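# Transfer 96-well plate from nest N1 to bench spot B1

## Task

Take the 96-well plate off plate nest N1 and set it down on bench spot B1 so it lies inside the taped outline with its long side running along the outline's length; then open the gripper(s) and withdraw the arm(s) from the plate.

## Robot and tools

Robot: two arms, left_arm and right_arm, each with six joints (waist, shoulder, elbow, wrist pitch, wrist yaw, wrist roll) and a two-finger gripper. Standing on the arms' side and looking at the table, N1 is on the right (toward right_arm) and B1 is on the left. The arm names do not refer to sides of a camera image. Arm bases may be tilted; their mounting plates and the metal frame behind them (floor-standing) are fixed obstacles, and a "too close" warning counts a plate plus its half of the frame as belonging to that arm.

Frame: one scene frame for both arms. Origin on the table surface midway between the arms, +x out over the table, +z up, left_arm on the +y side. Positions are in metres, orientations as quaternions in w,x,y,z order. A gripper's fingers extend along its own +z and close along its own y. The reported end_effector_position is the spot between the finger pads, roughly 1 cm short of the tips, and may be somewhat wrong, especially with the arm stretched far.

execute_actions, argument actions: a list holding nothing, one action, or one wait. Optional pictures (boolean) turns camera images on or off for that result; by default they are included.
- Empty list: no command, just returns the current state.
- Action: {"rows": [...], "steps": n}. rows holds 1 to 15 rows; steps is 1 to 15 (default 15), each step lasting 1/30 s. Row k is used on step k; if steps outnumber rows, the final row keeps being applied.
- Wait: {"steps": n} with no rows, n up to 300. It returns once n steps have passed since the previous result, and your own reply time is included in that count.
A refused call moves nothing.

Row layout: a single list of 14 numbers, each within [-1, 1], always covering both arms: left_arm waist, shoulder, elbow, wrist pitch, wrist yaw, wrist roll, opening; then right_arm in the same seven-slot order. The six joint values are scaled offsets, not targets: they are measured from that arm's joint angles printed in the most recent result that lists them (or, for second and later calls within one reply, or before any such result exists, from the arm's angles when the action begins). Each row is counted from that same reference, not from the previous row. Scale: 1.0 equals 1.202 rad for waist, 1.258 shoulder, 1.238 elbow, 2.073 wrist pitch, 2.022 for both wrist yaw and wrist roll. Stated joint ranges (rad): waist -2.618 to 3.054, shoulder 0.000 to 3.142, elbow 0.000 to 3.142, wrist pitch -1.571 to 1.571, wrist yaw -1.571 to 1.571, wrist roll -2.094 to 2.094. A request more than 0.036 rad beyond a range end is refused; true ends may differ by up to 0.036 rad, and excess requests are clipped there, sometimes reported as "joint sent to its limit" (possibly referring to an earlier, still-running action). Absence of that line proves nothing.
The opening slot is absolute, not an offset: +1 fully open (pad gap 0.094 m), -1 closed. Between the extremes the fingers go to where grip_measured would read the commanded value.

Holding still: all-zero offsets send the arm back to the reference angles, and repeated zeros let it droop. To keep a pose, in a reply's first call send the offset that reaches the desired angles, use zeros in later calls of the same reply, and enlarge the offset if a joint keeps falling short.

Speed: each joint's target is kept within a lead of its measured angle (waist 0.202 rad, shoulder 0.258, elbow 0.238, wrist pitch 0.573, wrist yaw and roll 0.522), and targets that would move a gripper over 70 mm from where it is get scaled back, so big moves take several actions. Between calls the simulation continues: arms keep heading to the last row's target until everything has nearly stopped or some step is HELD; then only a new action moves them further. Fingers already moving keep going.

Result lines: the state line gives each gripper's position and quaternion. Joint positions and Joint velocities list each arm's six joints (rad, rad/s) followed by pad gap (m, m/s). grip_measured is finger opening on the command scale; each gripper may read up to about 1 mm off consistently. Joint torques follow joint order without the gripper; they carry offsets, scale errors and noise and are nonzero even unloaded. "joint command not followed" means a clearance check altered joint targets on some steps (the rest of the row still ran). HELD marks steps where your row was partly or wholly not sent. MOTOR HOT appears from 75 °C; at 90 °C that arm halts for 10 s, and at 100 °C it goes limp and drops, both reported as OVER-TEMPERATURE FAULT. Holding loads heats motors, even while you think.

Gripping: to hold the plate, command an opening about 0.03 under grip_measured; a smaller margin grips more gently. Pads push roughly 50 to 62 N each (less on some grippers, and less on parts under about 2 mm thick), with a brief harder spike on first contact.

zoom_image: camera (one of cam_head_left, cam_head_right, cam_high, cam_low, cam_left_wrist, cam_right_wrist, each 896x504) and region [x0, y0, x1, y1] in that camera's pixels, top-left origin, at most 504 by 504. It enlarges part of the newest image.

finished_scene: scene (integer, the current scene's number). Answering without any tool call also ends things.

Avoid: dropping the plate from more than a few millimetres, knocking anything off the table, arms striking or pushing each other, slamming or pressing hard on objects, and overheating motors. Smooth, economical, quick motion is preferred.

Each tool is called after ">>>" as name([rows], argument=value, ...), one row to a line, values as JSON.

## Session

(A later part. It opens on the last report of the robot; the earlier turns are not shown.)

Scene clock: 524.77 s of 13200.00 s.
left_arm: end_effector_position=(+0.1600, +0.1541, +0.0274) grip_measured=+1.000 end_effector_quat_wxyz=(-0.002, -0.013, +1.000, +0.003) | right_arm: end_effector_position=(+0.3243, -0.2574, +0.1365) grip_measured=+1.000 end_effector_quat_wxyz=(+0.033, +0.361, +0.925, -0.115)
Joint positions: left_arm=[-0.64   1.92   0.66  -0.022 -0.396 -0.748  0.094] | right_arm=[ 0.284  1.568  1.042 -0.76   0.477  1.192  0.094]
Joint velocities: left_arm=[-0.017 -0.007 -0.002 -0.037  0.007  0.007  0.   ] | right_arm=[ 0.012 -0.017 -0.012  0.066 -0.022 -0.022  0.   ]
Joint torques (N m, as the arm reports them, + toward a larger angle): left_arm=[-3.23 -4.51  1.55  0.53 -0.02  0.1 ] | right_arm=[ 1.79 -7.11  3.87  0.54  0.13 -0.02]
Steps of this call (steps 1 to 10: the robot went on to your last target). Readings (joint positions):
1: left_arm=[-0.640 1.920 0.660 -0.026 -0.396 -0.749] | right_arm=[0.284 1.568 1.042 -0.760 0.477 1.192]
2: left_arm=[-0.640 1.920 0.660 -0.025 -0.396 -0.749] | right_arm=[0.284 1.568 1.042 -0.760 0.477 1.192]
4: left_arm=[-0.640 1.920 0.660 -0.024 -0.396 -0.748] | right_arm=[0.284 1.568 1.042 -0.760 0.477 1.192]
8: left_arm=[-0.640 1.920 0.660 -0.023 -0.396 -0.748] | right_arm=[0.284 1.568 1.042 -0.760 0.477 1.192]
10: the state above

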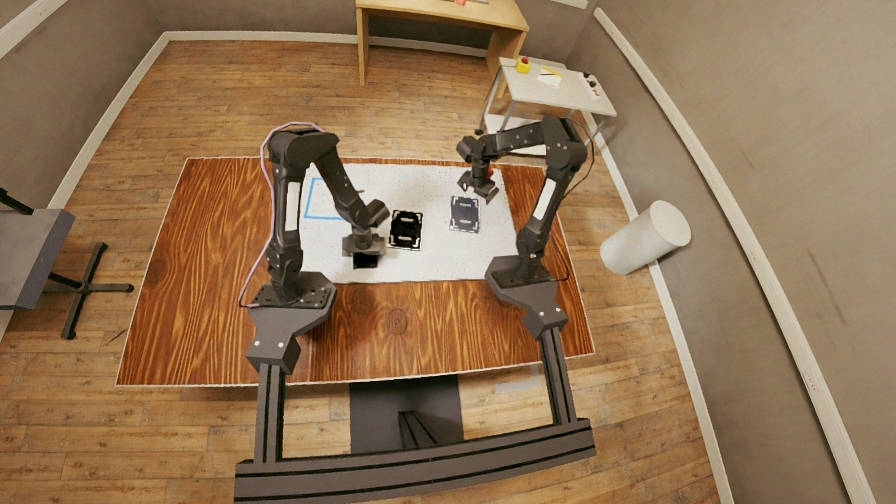

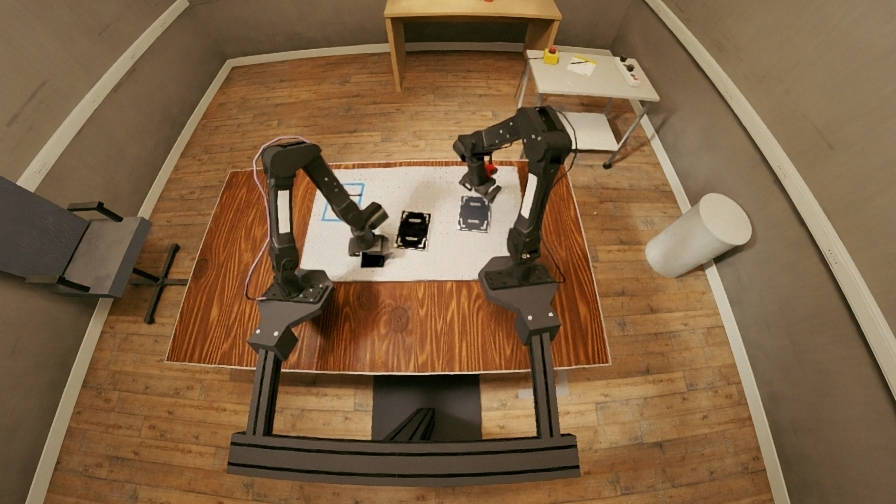

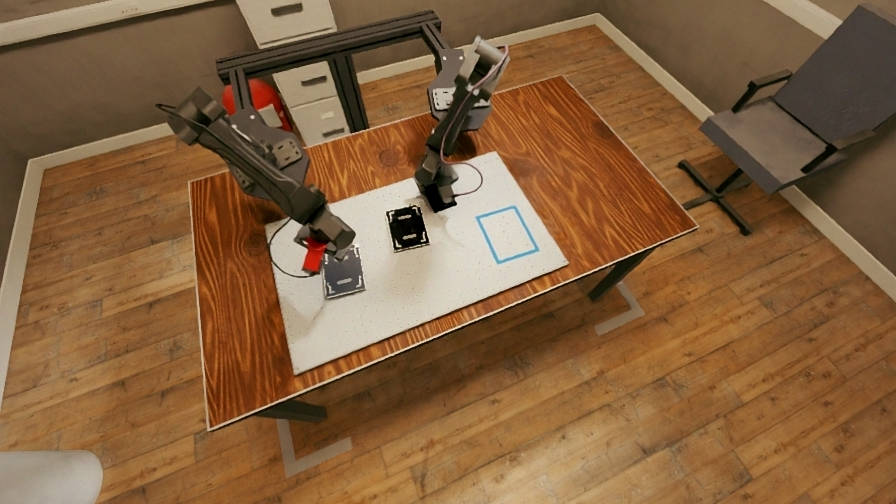

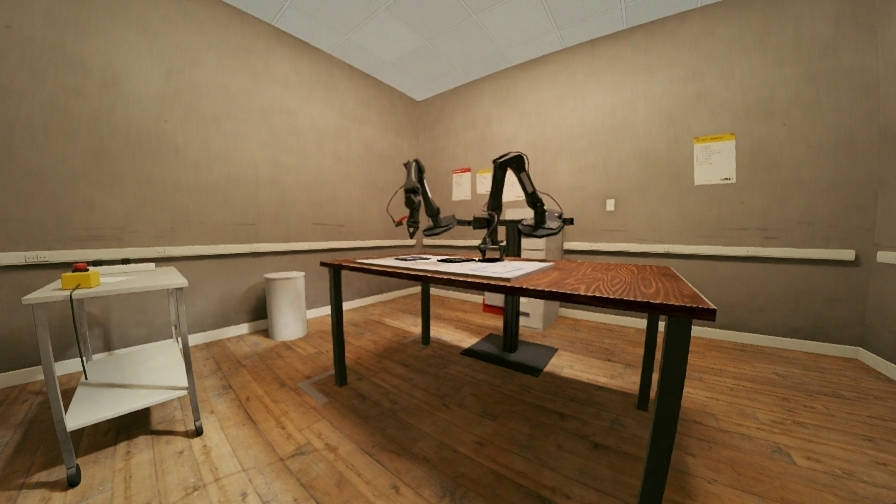

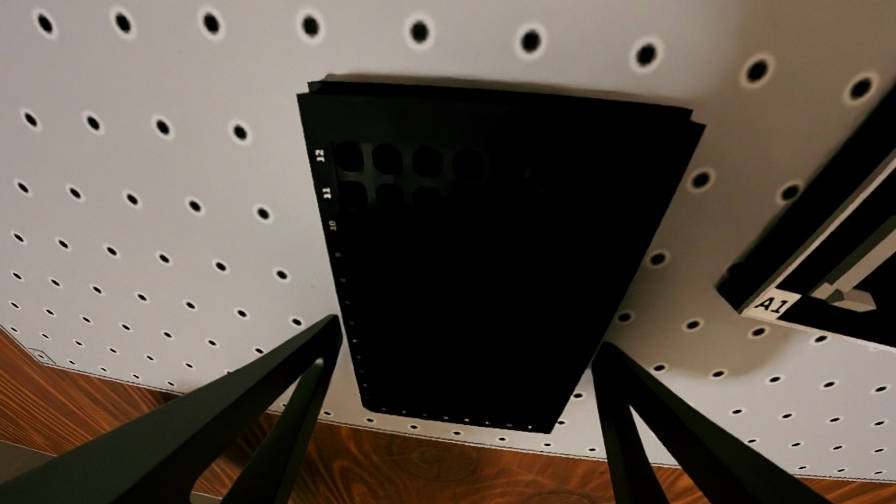

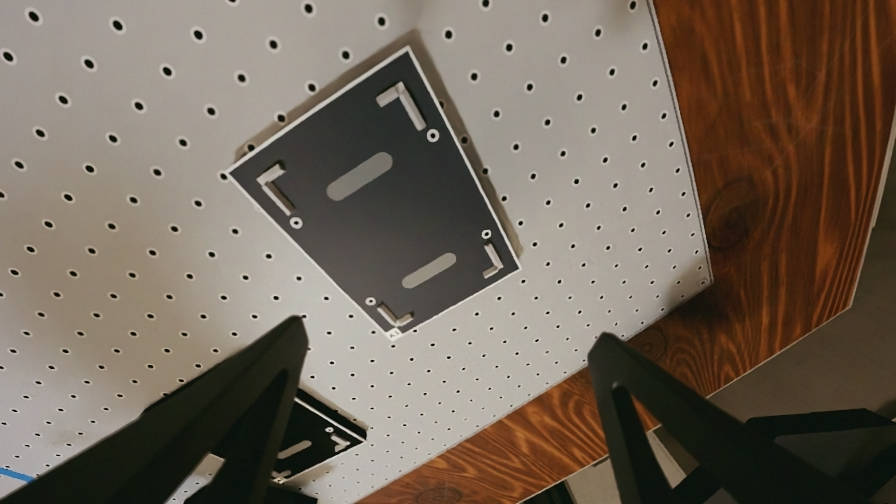

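>>> execute_actions([
  {"rows":[[0,0.006,0,0.014,0,0.003,1,0,0,0,0,0,0,1],[0,0.010,0,0.018,0,0.005,1,0,0,0,0,0,0,1],[0,0.014,0,0.021,0,0.006,1,0,0,0,0,0,0,1],[0,0.018,0,0.023,0,0.007,1,0,0,0,0,0,0,1],[0,0.022,0,0.025,0,0.008,1,0,0,0,0,0,0,1],[0,0.026,0,0.025,0,0.009,1,0,0,0,0,0,0,1],[0,0.030,0,0.025,0,0.009,1,0,0,0,0,0,0,1],[0,0.033,0,0.025,0,0.009,1,0,0,0,0,0,0,1]],"steps":15},
], pictures=false)

>>> execute_actions([
  {"steps":8},
])

>>> zoom_image(camera="cam_low", region=[450, 230, 530, 275])

Scene clock: 536.17 s of 13200.00 s.
left_arm: end_effector_position=(+0.1584, +0.1526, +0.0220) grip_measured=+1.000 end_effector_quat_wxyz=(-0.001, -0.008, +1.000, +0.003) | right_arm: end_effector_position=(+0.3243, -0.2574, +0.1365) grip_measured=+1.000 end_effector_quat_wxyz=(+0.033, +0.361, +0.925, -0.115)
Joint positions: left_arm=[-0.64   1.946  0.66   0.007 -0.396 -0.738  0.094] | right_arm=[ 0.284  1.568  1.042 -0.76   0.477  1.192  0.094]
Joint velocities: left_arm=[-0.022 -0.007 -0.002 -0.066 -0.037 -0.022  0.   ] | right_arm=[ 0.002 -0.002 -0.002 -0.007  0.022 -0.007  0.   ]
Joint torques (N m, as the arm reports them, + toward a larger angle): left_arm=[-3.42 -4.7   1.57  0.41  0.    0.01] | right_arm=[ 1.78 -7.11  3.86  0.54  0.13 -0.02]
Steps of this call (steps 1 to 15: the robot went on to your last target; steps 16 to 90: nothing new was sent; then 7.90 s passed at rest; steps 91 to 105: all 15 steps of this action). Readings (joint positions):
91: left_arm=[-0.640 1.920 0.660 -0.021 -0.396 -0.748] | right_arm=[0.284 1.568 1.042 -0.760 0.477 1.192]
92: left_arm=[-0.640 1.920 0.660 -0.020 -0.396 -0.747] | right_arm=[0.284 1.568 1.042 -0.760 0.477 1.192]
94: left_arm=[-0.640 1.920 0.660 -0.013 -0.396 -0.746] | right_arm=[0.284 1.568 1.042 -0.760 0.477 1.192]
98: left_arm=[-0.640 1.931 0.660 0.005 -0.396 -0.741] | right_arm=[0.284 1.568 1.042 -0.760 0.477 1.192]
105: the state above

Scene clock: 536.43 s of 13200.00 s.
left_arm: end_effector_position=(+0.1586, +0.1524, +0.0220) grip_measured=+1.000 end_effector_quat_wxyz=(-0.000, -0.008, +1.000, +0.002) | right_arm: end_effector_position=(+0.3243, -0.2574, +0.1365) grip_measured=+1.000 end_effector_quat_wxyz=(+0.033, +0.361, +0.925, -0.115)
Joint positions: left_arm=[-0.64   1.946  0.66   0.008 -0.396 -0.737  0.094] | right_arm=[ 0.284  1.568  1.042 -0.76   0.477  1.192  0.094]
Joint velocities: left_arm=[ 0.007 -0.012 -0.007  0.022 -0.037  0.022  0.   ] | right_arm=[ 0.002  0.007  0.012 -0.051  0.081 -0.11   0.   ]
Joint torques (N m, as the arm reports them, + toward a larger angle): left_arm=[-3.23 -4.63  1.48  0.52  0.    0.08] | right_arm=[ 1.79 -7.1   3.87  0.54  0.13 -0.02]
Steps of this call (steps 1 to 8: the robot went on to your last target). Readings (joint positions):
1: left_arm=[-0.640 1.946 0.660 0.008 -0.396 -0.738] | right_arm=[0.284 1.568 1.042 -0.760 0.477 1.192]
2: left_arm=[-0.640 1.946 0.660 0.008 -0.396 -0.738] | right_arm=[0.284 1.568 1.042 -0.760 0.477 1.192]
4: left_arm=[-0.640 1.946 0.660 0.008 -0.396 -0.738] | right_arm=[0.284 1.568 1.042 -0.760 0.477 1.192]
8: the state above

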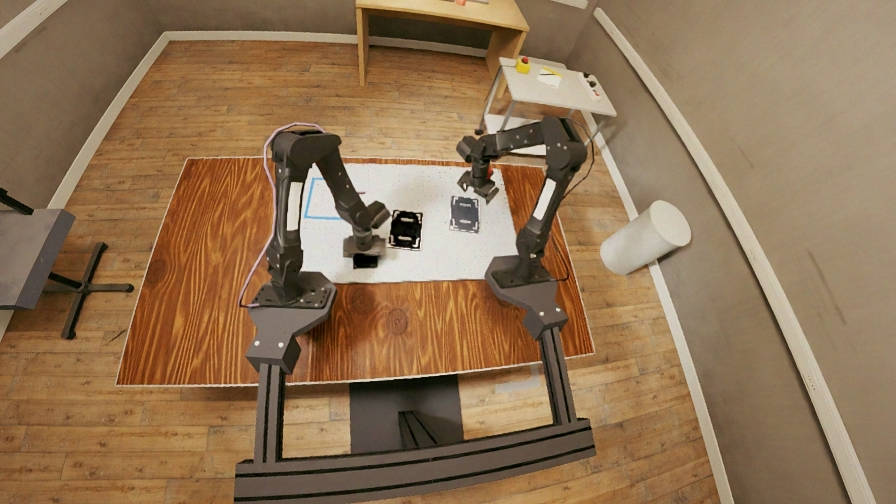

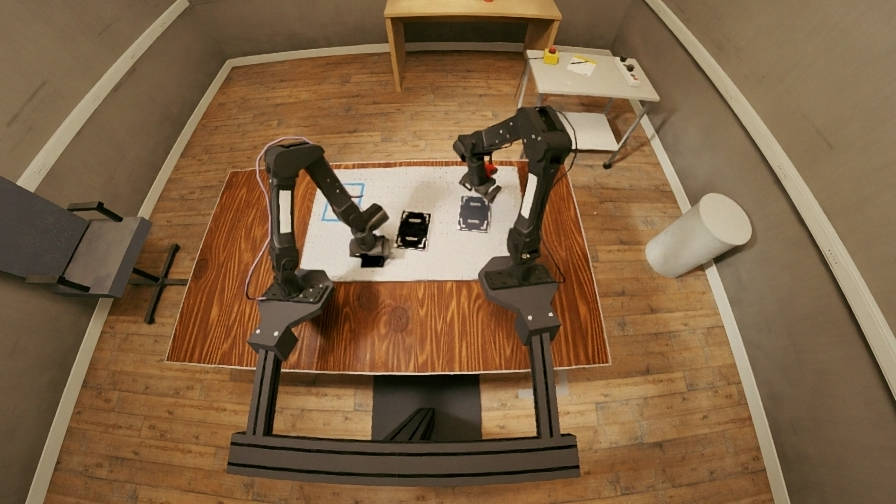

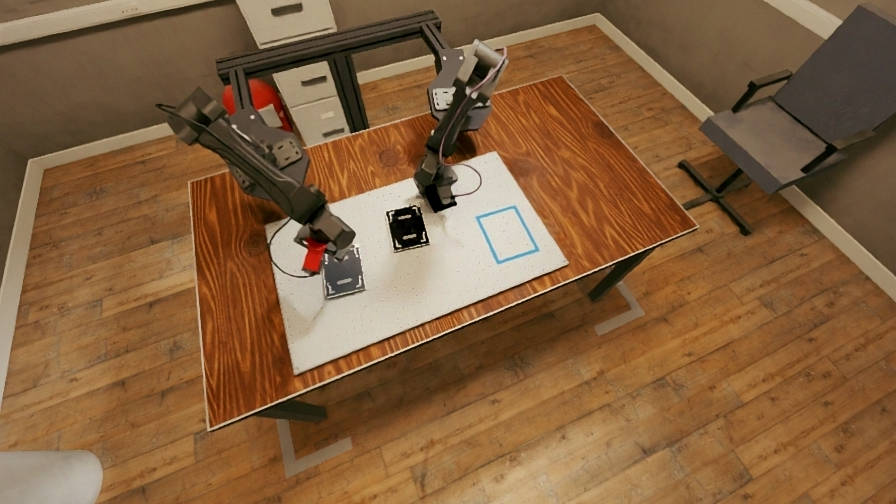

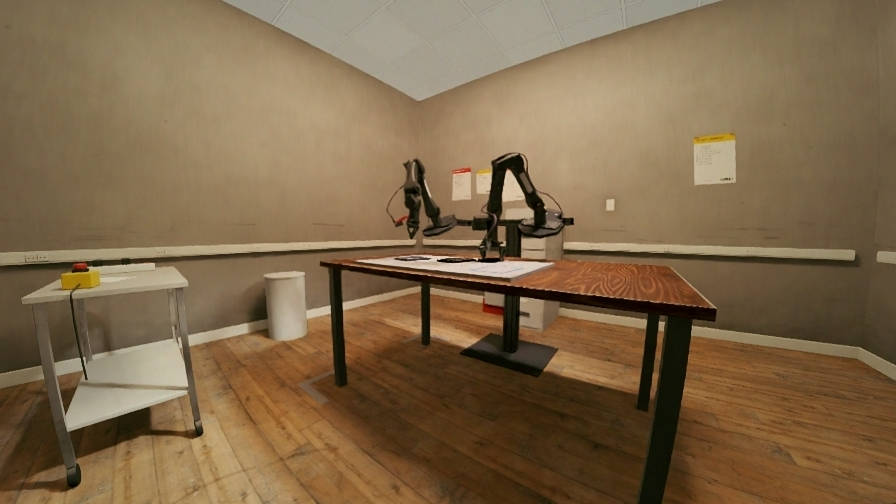

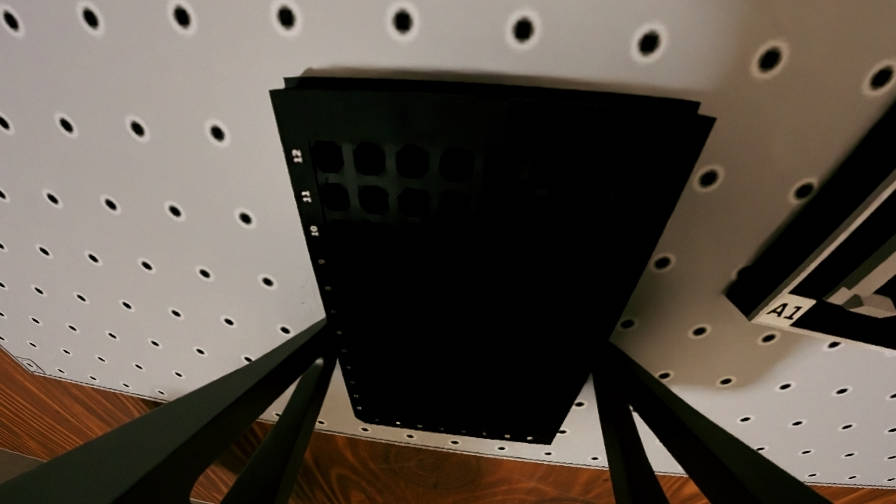

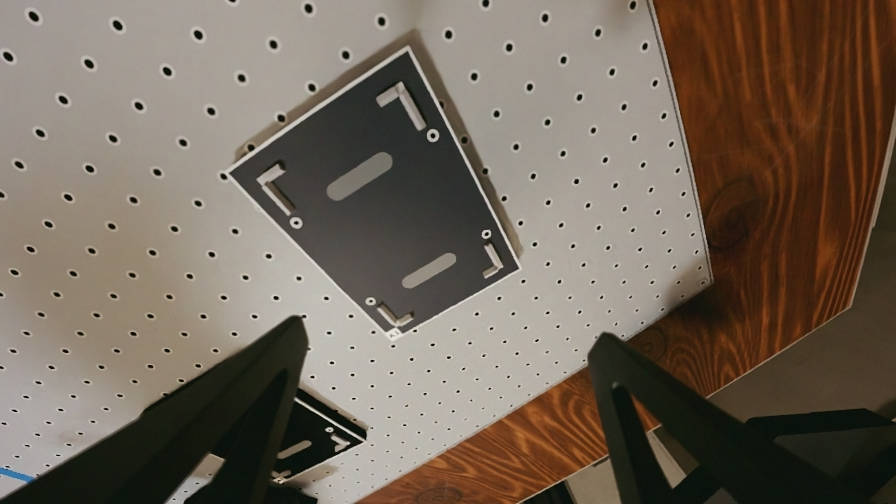

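Region (450, 230, 530, 275) of cam_low's 896x504 image, scaled by 6.300, with more detail than that image has; it fills the top 284 rows of this view, and the rest is white.

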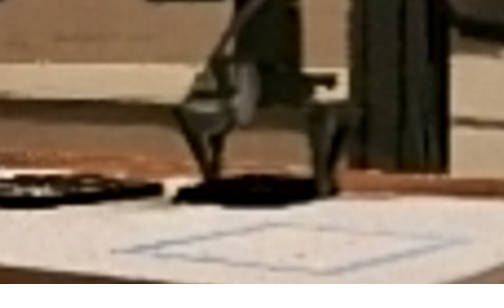

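>>> execute_actions([
  {"rows":[[0,0.010,0,0.012,0,0,1,0,0,0,0,0,0,1],[0,0.016,0,0.016,0,0,1,0,0,0,0,0,0,1],[0,0.021,0,0.016,0,0,1,0,0,0,0,0,0,1],[0,0.021,0,0.016,0,0,1,0,0,0,0,0,0,1],[0,0.021,0,0.016,0,0,1,0,0,0,0,0,0,1],[0,0.021,0,0.016,0,0,1,0,0,0,0,0,0,1],[0,0.021,0,0.016,0,0,0.95,0,0,0,0,0,0,1],[0,0.021,0,0.016,0,0,0.9,0,0,0,0,0,0,1],[0,0.021,0,0.016,0,0,0.86,0,0,0,0,0,0,1],[0,0.021,0,0.016,0,0,0.83,0,0,0,0,0,0,1],[0,0.021,0,0.016,0,0,0.80,0,0,0,0,0,0,1],[0,0.021,0,0.016,0,0,0.78,0,0,0,0,0,0,1],[0,0.021,0,0.016,0,0,0.76,0,0,0,0,0,0,1],[0,0.021,0,0.016,0,0,0.745,0,0,0,0,0,0,1],[0,0.021,0,0.016,0,0,0.73,0,0,0,0,0,0,1]],"steps":15},
], pictures=false)

>>> execute_actions([
  {"steps":10},
], pictures=false)

Scene clock: 544.63 s of 13200.00 s.
left_arm: end_effector_position=(+0.1603, +0.1508, +0.0220) grip_measured=+0.755 end_effector_quat_wxyz=(+0.003, -0.010, +1.000, -0.001) | right_arm: end_effector_position=(+0.3243, -0.2574, +0.1365) grip_measured=+1.000 end_effector_quat_wxyz=(+0.033, +0.361, +0.925, -0.115)
Joint positions: left_arm=[-0.64   1.946  0.66   0.018 -0.396 -0.737  0.082] | right_arm=[ 0.284  1.568  1.042 -0.76   0.477  1.192  0.094]
Joint velocities: left_arm=[-0.002 -0.002 -0.002  0.051 -0.022 -0.051 -0.007] | right_arm=[-0.002 -0.022  0.012 -0.066  0.051 -0.022  0.   ]
Joint torques (N m, as the arm reports them, + toward a larger angle): left_arm=[-3.55 -3.87  1.46  0.51 -0.05  0.04] | right_arm=[ 1.79 -7.11  3.86  0.53  0.13 -0.02]
Steps of this call (steps 1 to 15: the robot went on to your last target; steps 16 to 90: nothing new was sent; then 4.70 s passed at rest; steps 91 to 105: all 15 steps of this action). Readings (joint positions):
91: left_arm=[-0.640 1.946 0.660 0.009 -0.396 -0.737] | right_arm=[0.284 1.568 1.042 -0.760 0.477 1.192]
92: left_arm=[-0.640 1.946 0.660 0.010 -0.396 -0.737] | right_arm=[0.284 1.568 1.042 -0.760 0.477 1.192]
94: left_arm=[-0.640 1.946 0.660 0.013 -0.396 -0.737] | right_arm=[0.284 1.568 1.042 -0.760 0.477 1.192]
98: left_arm=[-0.640 1.946 0.660 0.017 -0.396 -0.737] | right_arm=[0.284 1.568 1.042 -0.760 0.477 1.192]
105: the state above

Scene clock: 544.97 s of 13200.00 s.
left_arm: end_effector_position=(+0.1605, +0.1507, +0.0220) grip_measured=+0.755 end_effector_quat_wxyz=(+0.004, -0.010, +1.000, -0.001) | right_arm: end_effector_position=(+0.3243, -0.2574, +0.1365) grip_measured=+1.000 end_effector_quat_wxyz=(+0.033, +0.361, +0.925, -0.115)
Joint positions: left_arm=[-0.64   1.946  0.66   0.019 -0.396 -0.737  0.082] | right_arm=[ 0.284  1.568  1.042 -0.76   0.477  1.192  0.094]
Joint velocities: left_arm=[ 0.002  0.007 -0.007 -0.022 -0.037  0.066 -0.   ] | right_arm=[-0.017 -0.012 -0.017 -0.037  0.022  0.037  0.   ]
Joint torques (N m, as the arm reports them, + toward a larger angle): left_arm=[-3.36 -3.78  1.46  0.54  0.   -0.02] | right_arm=[ 1.78 -7.11  3.88  0.54  0.13 -0.02]
Steps of this call (steps 1 to 10: the robot went on to your last target). Readings (joint positions):
1: left_arm=[-0.640 1.946 0.660 0.019 -0.396 -0.737] | right_arm=[0.284 1.568 1.042 -0.760 0.477 1.192]
2: left_arm=[-0.640 1.946 0.660 0.019 -0.396 -0.737] | right_arm=[0.284 1.568 1.042 -0.760 0.477 1.192]
4: left_arm=[-0.640 1.946 0.660 0.019 -0.396 -0.737] | right_arm=[0.284 1.568 1.042 -0.760 0.477 1.192]
8: left_arm=[-0.640 1.946 0.660 0.019 -0.396 -0.737] | right_arm=[0.284 1.568 1.042 -0.760 0.477 1.192]
10: the state above

>>> execute_actions([
  {"rows":[[-0.003,-0.015,0,-0.012,0,-0.002,0.725,0,0,0,0,0,0,1],[-0.007,-0.027,0,-0.022,-0.001,-0.005,0.725,0,0,0,0,0,0,1],[-0.012,-0.040,0,-0.032,-0.002,-0.008,0.725,0,0,0,0,0,0,1],[-0.017,-0.053,0,-0.042,-0.003,-0.011,0.725,0,0,0,0,0,0,1],[-0.022,-0.066,0,-0.052,-0.004,-0.014,0.725,0,0,0,0,0,0,1],[-0.027,-0.079,0,-0.061,-0.005,-0.017,0.725,0,0,0,0,0,0,1],[-0.032,-0.092,0,-0.070,-0.006,-0.020,0.725,0,0,0,0,0,0,1],[-0.037,-0.105,0,-0.079,-0.007,-0.023,0.725,0,0,0,0,0,0,1],[-0.042,-0.118,0,-0.088,-0.008,-0.026,0.725,0,0,0,0,0,0,1],[-0.046,-0.130,0,-0.095,-0.009,-0.029,0.725,0,0,0,0,0,0,1]],"steps":15},
])

Scene clock: 558.23 s of 13200.00 s.
left_arm: end_effector_position=(+0.1650, +0.1476, +0.0564) grip_measured=+0.755 end_effector_quat_wxyz=(+0.005, -0.013, +1.000, -0.009) | right_arm: end_effector_position=(+0.3243, -0.2574, +0.1365) grip_measured=+1.000 end_effector_quat_wxyz=(+0.033, +0.361, +0.925, -0.115)
Joint positions: left_arm=[-0.683  1.801  0.66  -0.129 -0.399 -0.781  0.082] | right_arm=[ 0.284  1.568  1.042 -0.76   0.477  1.192  0.094]
Joint velocities: left_arm=[ 0.002 -0.007 -0.007 -0.168 -0.081  0.022  0.   ] | right_arm=[ 0.012 -0.002  0.007  0.022  0.022  0.007  0.   ]
Joint torques (N m, as the arm reports them, + toward a larger angle): left_arm=[-4.52 -6.96  2.24  0.14 -0.12 -0.03] | right_arm=[ 1.79 -7.1   3.87  0.54  0.13 -0.02]
Steps of this call (steps 1 to 15: the robot went on to your last target; steps 16 to 90: nothing new was sent; then 9.77 s passed at rest; steps 91 to 105: all 15 steps of this action). Readings (joint positions):
91: left_arm=[-0.640 1.946 0.660 0.019 -0.396 -0.737] | right_arm=[0.284 1.568 1.042 -0.760 0.477 1.192]
92: left_arm=[-0.640 1.946 0.660 0.017 -0.396 -0.737] | right_arm=[0.284 1.568 1.042 -0.760 0.477 1.192]
94: left_arm=[-0.640 1.934 0.660 -0.003 -0.396 -0.741] | right_arm=[0.284 1.568 1.042 -0.760 0.477 1.192]
98: left_arm=[-0.656 1.870 0.660 -0.062 -0.396 -0.756] | right_arm=[0.284 1.568 1.042 -0.760 0.477 1.192]
105: the state above

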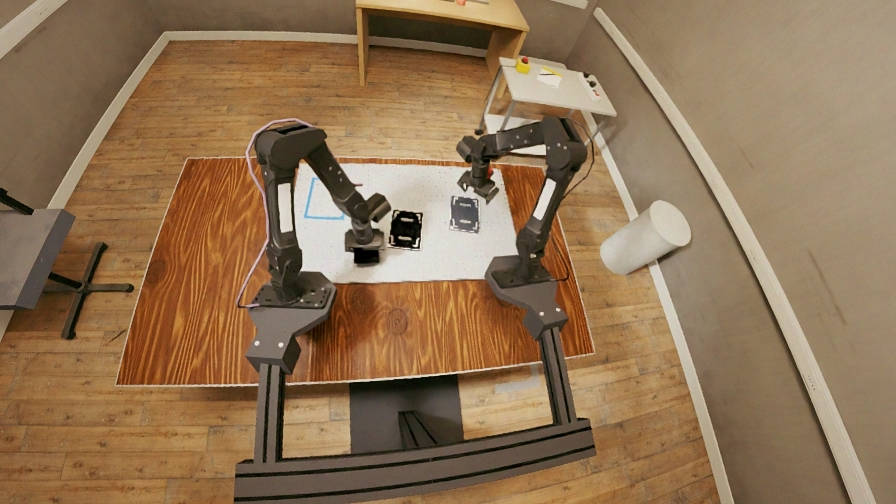

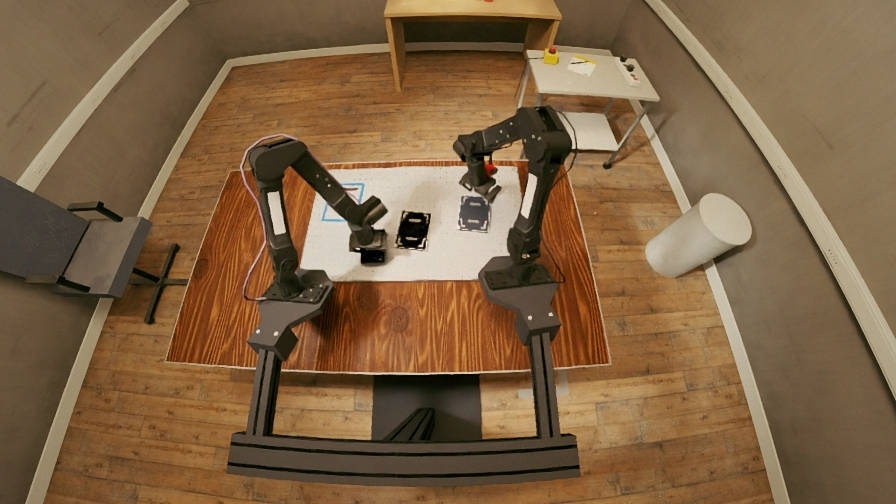

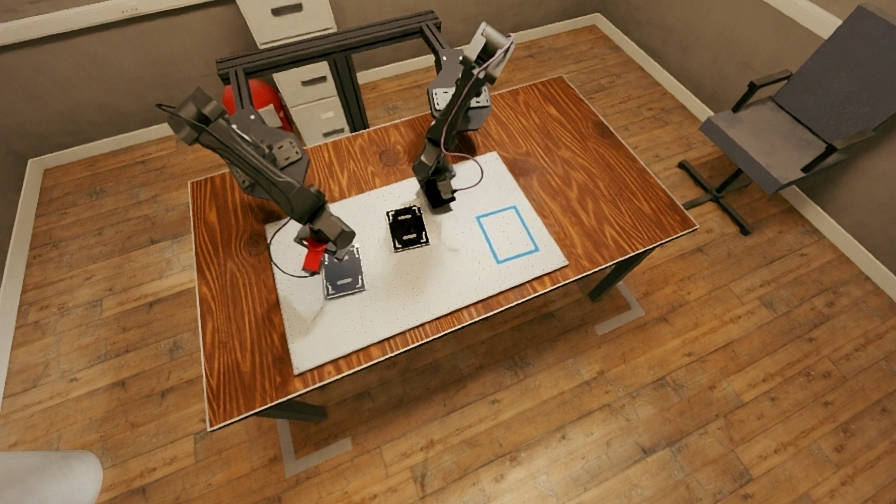

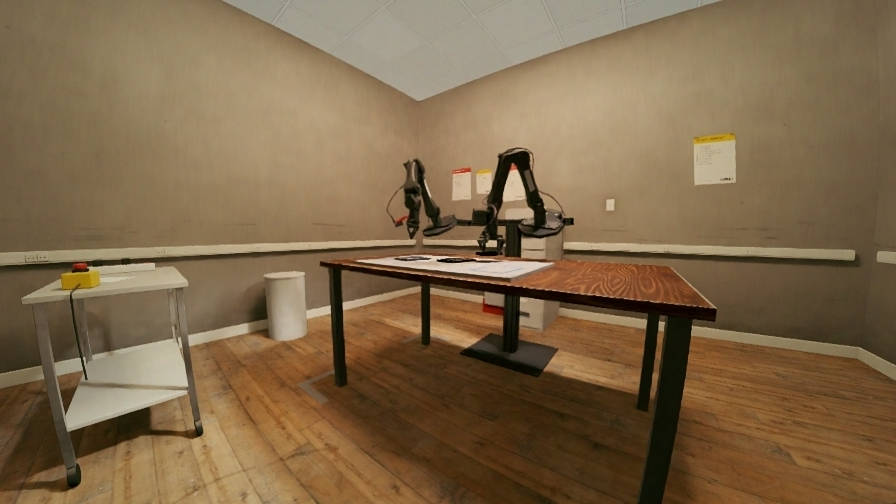

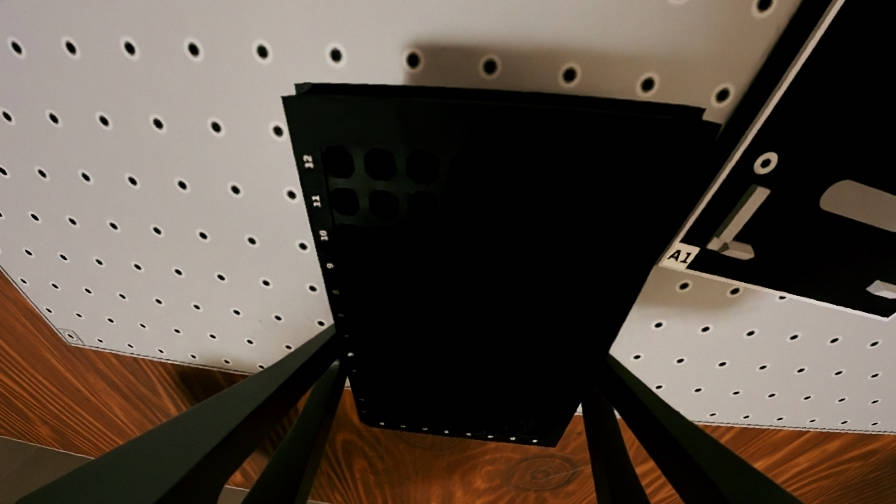

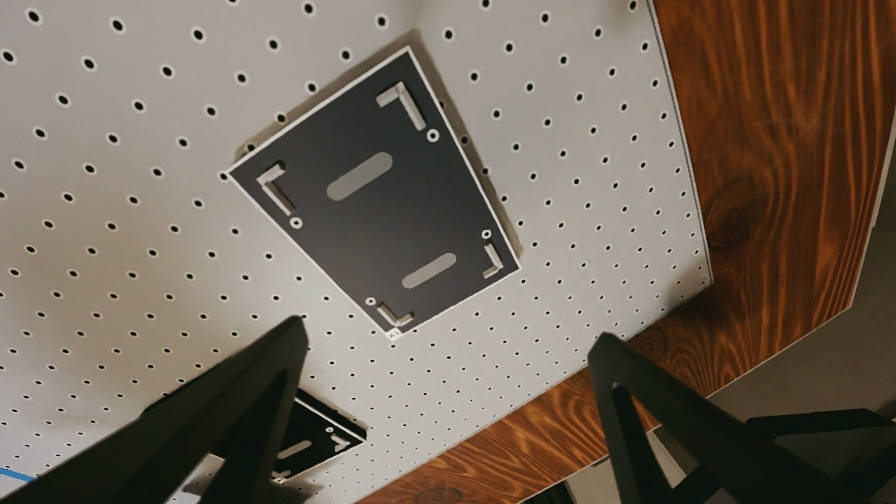

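>>> execute_actions([
  {"rows":[[0.01,0,0.012,-0.01,0.002,0.006,0.725,0,0,0,0,0,0,1],[0.025,0,0.028,-0.017,0.006,0.015,0.725,0,0,0,0,0,0,1],[0.045,0.002,0.048,-0.025,0.010,0.027,0.725,0,0,0,0,0,0,1],[0.07,0.004,0.074,-0.035,0.016,0.042,0.725,0,0,0,0,0,0,1],[0.095,0.007,0.10,-0.045,0.022,0.057,0.725,0,0,0,0,0,0,1],[0.12,0.010,0.127,-0.055,0.028,0.072,0.725,0,0,0,0,0,0,1],[0.145,0.013,0.153,-0.065,0.034,0.087,0.725,0,0,0,0,0,0,1],[0.17,0.016,0.18,-0.075,0.040,0.102,0.725,0,0,0,0,0,0,1],[0.195,0.019,0.206,-0.085,0.046,0.117,0.725,0,0,0,0,0,0,1],[0.22,0.022,0.232,-0.095,0.052,0.132,0.725,0,0,0,0,0,0,1],[0.245,0.025,0.258,-0.105,0.058,0.147,0.725,0,0,0,0,0,0,1],[0.265,0.028,0.28,-0.113,0.062,0.16,0.725,0,0,0,0,0,0,1],[0.28,0.030,0.296,-0.12,0.066,0.17,0.725,0,0,0,0,0,0,1],[0.29,0.032,0.306,-0.125,0.068,0.177,0.725,0,0,0,0,0,0,1],[0.293,0.033,0.31,-0.127,0.069,0.18,0.725,0,0,0,0,0,0,1]],"steps":15},
], pictures=false)

>>> execute_actions([
  {"steps":8},
], pictures=false)

Scene clock: 569.77 s of 13200.00 s.
left_arm: end_effector_position=(+0.3070, +0.1860, +0.0582) grip_measured=+0.755 end_effector_quat_wxyz=(+0.031, -0.054, +0.998, -0.013) | right_arm: end_effector_position=(+0.3243, -0.2574, +0.1365) grip_measured=+1.000 end_effector_quat_wxyz=(+0.033, +0.361, +0.925, -0.115)
Joint positions: left_arm=[-0.342  1.819  1.013 -0.297 -0.295 -0.509  0.082] | right_arm=[ 0.284  1.568  1.042 -0.76   0.477  1.192  0.094]
Joint velocities: left_arm=[ 0.515 -0.007  0.462 -0.198  0.11   0.476 -0.   ] | right_arm=[ 0.007 -0.007 -0.022 -0.007  0.022 -0.022  0.   ]
Joint torques (N m, as the arm reports them, + toward a larger angle): left_arm=[-4.56 -5.99  3.72 -0.08  0.1   0.13] | right_arm=[ 1.78 -7.08  3.87  0.54  0.13 -0.02]
Steps of this call (steps 1 to 30: the robot went on to your last target; steps 31 to 90: nothing new was sent; then 8.03 s passed at rest; steps 91 to 105: all 15 steps of this action). Readings (joint positions):
91: left_arm=[-0.682 1.801 0.660 -0.157 -0.399 -0.787] | right_arm=[0.284 1.568 1.042 -0.760 0.477 1.192]
92: left_arm=[-0.678 1.801 0.661 -0.157 -0.396 -0.782] | right_arm=[0.284 1.568 1.042 -0.760 0.477 1.192]
94: left_arm=[-0.653 1.801 0.678 -0.172 -0.384 -0.761] | right_arm=[0.284 1.568 1.042 -0.760 0.477 1.192]
98: left_arm=[-0.540 1.802 0.792 -0.227 -0.351 -0.682] | right_arm=[0.284 1.568 1.042 -0.760 0.477 1.192]
105: the state above

Scene clock: 570.03 s of 13200.00 s.
left_arm: end_effector_position=(+0.3010, +0.1943, +0.0554) grip_measured=+0.755 end_effector_quat_wxyz=(+0.005, -0.022, +1.000, -0.008) | right_arm: end_effector_position=(+0.3243, -0.2574, +0.1365) grip_measured=+1.000 end_effector_quat_wxyz=(+0.033, +0.361, +0.925, -0.115)
Joint positions: left_arm=[-0.318  1.828  1.032 -0.356 -0.271 -0.439  0.082] | right_arm=[ 0.284  1.568  1.042 -0.76   0.477  1.192  0.094]
Joint velocities: left_arm=[-0.007  0.037 -0.022 -0.11   0.022  0.095  0.   ] | right_arm=[-0.012  0.012 -0.002 -0.051 -0.022  0.022  0.   ]
Joint torques (N m, as the arm reports them, + toward a larger angle): left_arm=[-3.87 -6.87  4.08  0.22  0.07  0.11] | right_arm=[ 1.78 -7.09  3.86  0.54  0.13 -0.02]
Steps of this call (steps 1 to 8: the robot went on to your last target). Readings (joint positions):
1: left_arm=[-0.328 1.819 1.025 -0.303 -0.292 -0.492] | right_arm=[0.284 1.568 1.042 -0.760 0.477 1.192]
2: left_arm=[-0.320 1.819 1.031 -0.309 -0.290 -0.479] | right_arm=[0.284 1.568 1.042 -0.760 0.477 1.192]
4: left_arm=[-0.317 1.819 1.032 -0.325 -0.284 -0.460] | right_arm=[0.284 1.568 1.042 -0.760 0.477 1.192]
8: the state above

>>> execute_actions([
  {"rows":[[0.01,0,0.012,-0.03,0.012,0.02,0.725,0,0,0,0,0,0,1],[0.022,0.003,0.026,-0.04,0.018,0.035,0.725,0,0,0,0,0,0,1],[0.04,0.008,0.046,-0.05,0.025,0.05,0.725,0,0,0,0,0,0,1],[0.062,0.014,0.07,-0.06,0.032,0.068,0.725,0,0,0,0,0,0,1],[0.085,0.021,0.096,-0.07,0.039,0.086,0.725,0,0,0,0,0,0,1],[0.108,0.028,0.122,-0.08,0.046,0.104,0.725,0,0,0,0,0,0,1],[0.131,0.035,0.148,-0.09,0.052,0.122,0.725,0,0,0,0,0,0,1],[0.154,0.042,0.174,-0.10,0.058,0.14,0.725,0,0,0,0,0,0,1],[0.177,0.049,0.20,-0.108,0.064,0.155,0.725,0,0,0,0,0,0,1],[0.20,0.056,0.226,-0.115,0.068,0.168,0.725,0,0,0,0,0,0,1],[0.222,0.063,0.25,-0.121,0.071,0.177,0.725,0,0,0,0,0,0,1],[0.242,0.069,0.272,-0.121,0.071,0.18,0.725,0,0,0,0,0,0,1],[0.258,0.074,0.29,-0.121,0.071,0.18,0.725,0,0,0,0,0,0,1],[0.269,0.078,0.303,-0.121,0.071,0.18,0.725,0,0,0,0,0,0,1],[0.275,0.08,0.31,-0.121,0.071,0.18,0.725,0,0,0,0,0,0,1]],"steps":15},
], pictures=false)

>>> execute_actions([
  {"steps":15},
])

Scene clock: 580.23 s of 13200.00 s.
left_arm: end_effector_position=(+0.3987, +0.2918, +0.0600) grip_measured=+0.755 end_effector_quat_wxyz=(+0.011, -0.014, +1.000, +0.001) | right_arm: end_effector_position=(+0.3243, -0.2574, +0.1365) grip_measured=+1.000 end_effector_quat_wxyz=(+0.033, +0.361, +0.925, -0.115)
Joint positions: left_arm=[-0.003  1.906  1.372 -0.55  -0.152 -0.132  0.082] | right_arm=[ 0.284  1.568  1.042 -0.76   0.477  1.192  0.094]
Joint velocities: left_arm=[ 0.545  0.085  0.535 -0.081  0.007  0.388 -0.   ] | right_arm=[-0.002 -0.012  0.027  0.081  0.007 -0.007  0.   ]
Joint torques (N m, as the arm reports them, + toward a larger angle): left_arm=[-3.33 -8.69  4.82 -0.07  0.14  0.03] | right_arm=[ 1.79 -7.11  3.87  0.54  0.12 -0.02]
Steps of this call (steps 1 to 30: the robot went on to your last target; steps 31 to 90: nothing new was sent; then 6.70 s passed at rest; steps 91 to 105: all 15 steps of this action). Readings (joint positions):
91: left_arm=[-0.317 1.831 1.032 -0.375 -0.262 -0.422] | right_arm=[0.284 1.568 1.042 -0.760 0.477 1.192]
92: left_arm=[-0.315 1.831 1.033 -0.381 -0.257 -0.415] | right_arm=[0.284 1.568 1.042 -0.760 0.477 1.192]
94: left_arm=[-0.295 1.832 1.050 -0.414 -0.239 -0.386] | right_arm=[0.284 1.568 1.042 -0.760 0.477 1.192]
98: left_arm=[-0.197 1.860 1.159 -0.489 -0.196 -0.286] | right_arm=[0.284 1.568 1.042 -0.760 0.477 1.192]
105: the state above

Scene clock: 580.73 s of 13200.00 s.
left_arm: end_effector_position=(+0.3978, +0.3011, +0.0588) grip_measured=+0.755 end_effector_quat_wxyz=(-0.003, -0.000, +1.000, -0.000) | right_arm: end_effector_position=(+0.3243, -0.2574, +0.1365) grip_measured=+1.000 end_effector_quat_wxyz=(+0.033, +0.361, +0.925, -0.115)
Joint positions: left_arm=[ 0.023  1.919  1.399 -0.588 -0.135 -0.084  0.082] | right_arm=[ 0.284  1.568  1.042 -0.76   0.477  1.192  0.094]
Joint velocities: left_arm=[-0.002 -0.007  0.017 -0.007 -0.037  0.022  0.   ] | right_arm=[-0.007 -0.037 -0.002 -0.022  0.022 -0.051  0.   ]
Joint torques (N m, as the arm reports them, + toward a larger angle): left_arm=[-2.61 -9.45  5.58  0.1   0.04  0.11] | right_arm=[ 1.78 -7.11  3.87  0.54  0.12 -0.02]
Steps of this call (steps 1 to 15: the robot went on to your last target). Readings (joint positions):
1: left_arm=[0.013 1.908 1.386 -0.550 -0.151 -0.122] | right_arm=[0.284 1.568 1.042 -0.760 0.477 1.192]
2: left_arm=[0.024 1.908 1.394 -0.551 -0.151 -0.115] | right_arm=[0.284 1.568 1.042 -0.760 0.477 1.192]
4: left_arm=[0.030 1.908 1.399 -0.555 -0.151 -0.104] | right_arm=[0.284 1.568 1.042 -0.760 0.477 1.192]
8: left_arm=[0.025 1.914 1.399 -0.575 -0.141 -0.091] | right_arm=[0.284 1.568 1.042 -0.760 0.477 1.192]
15: the state above

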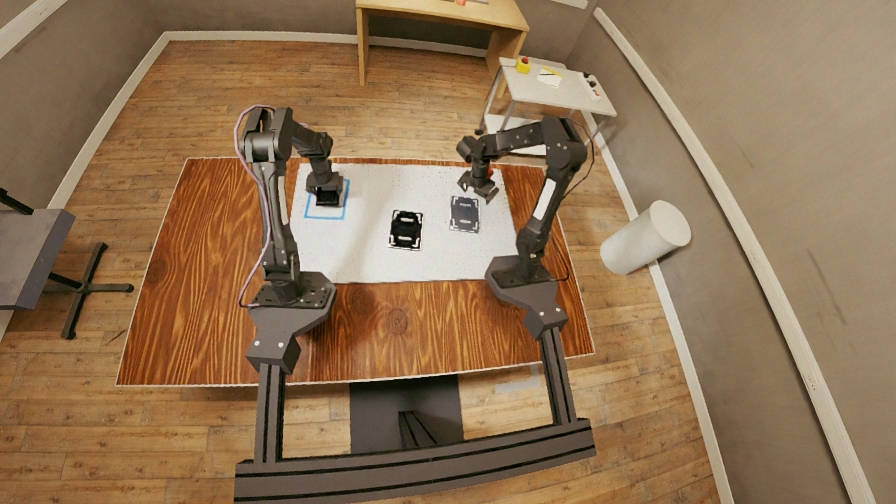

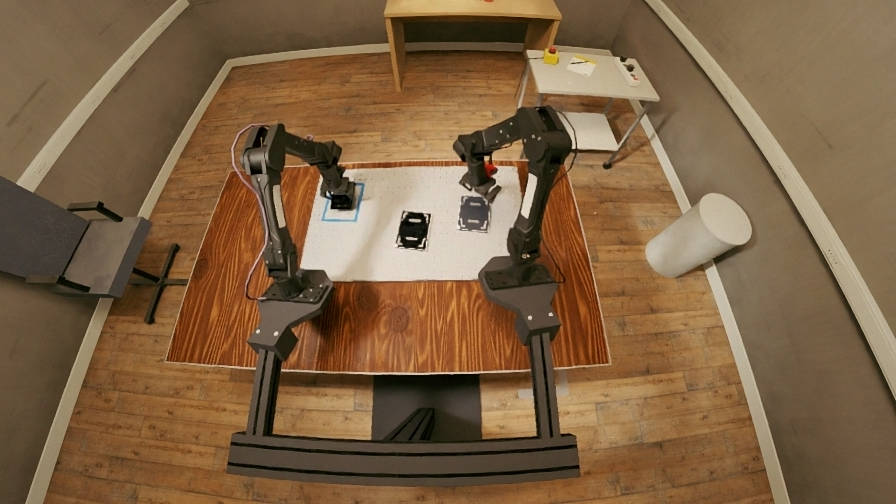

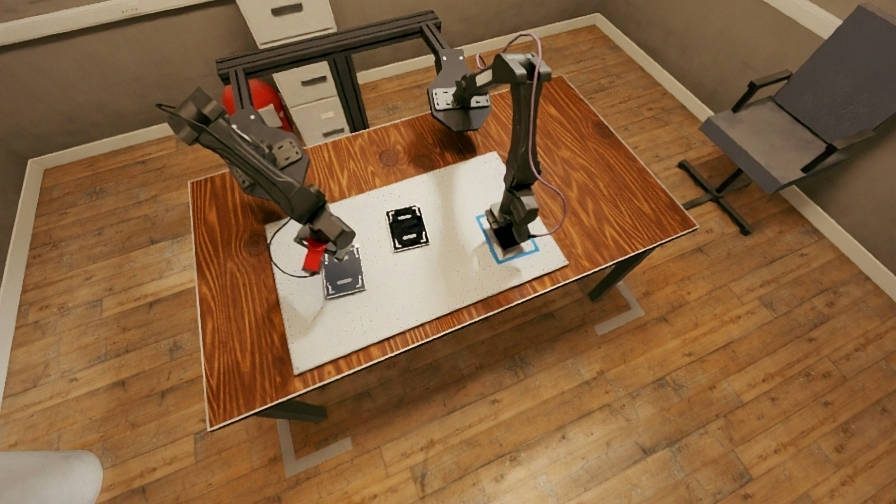

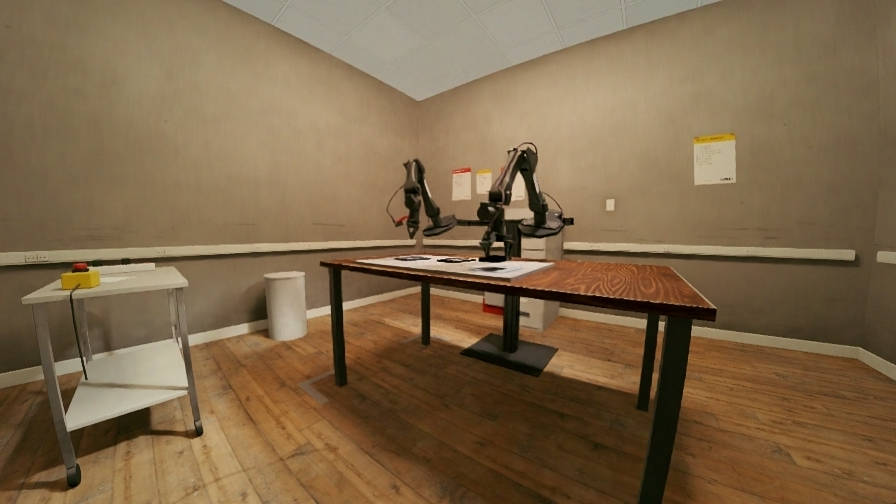

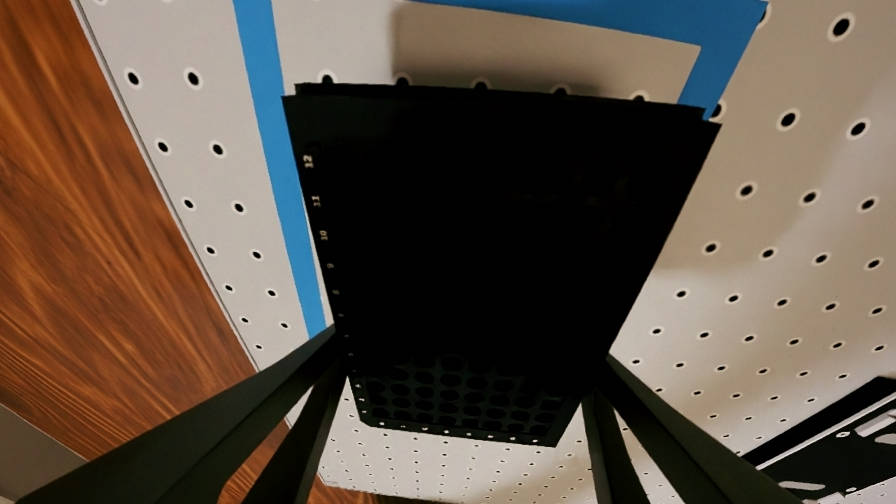

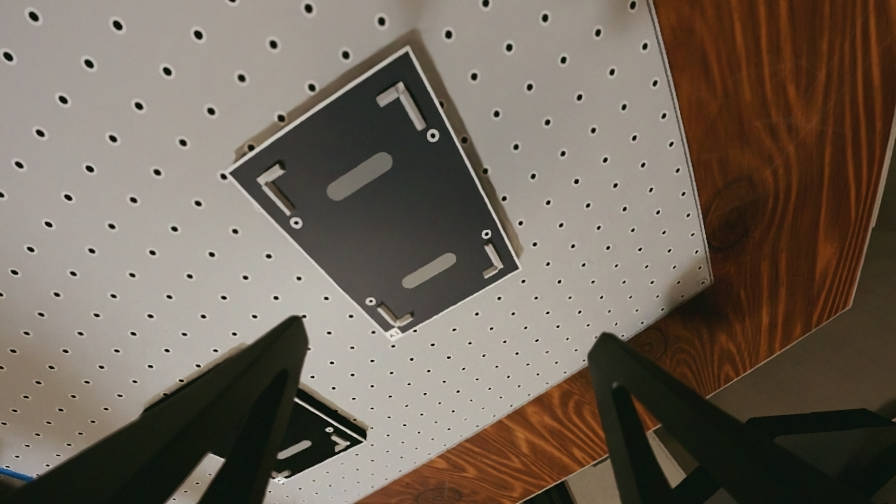

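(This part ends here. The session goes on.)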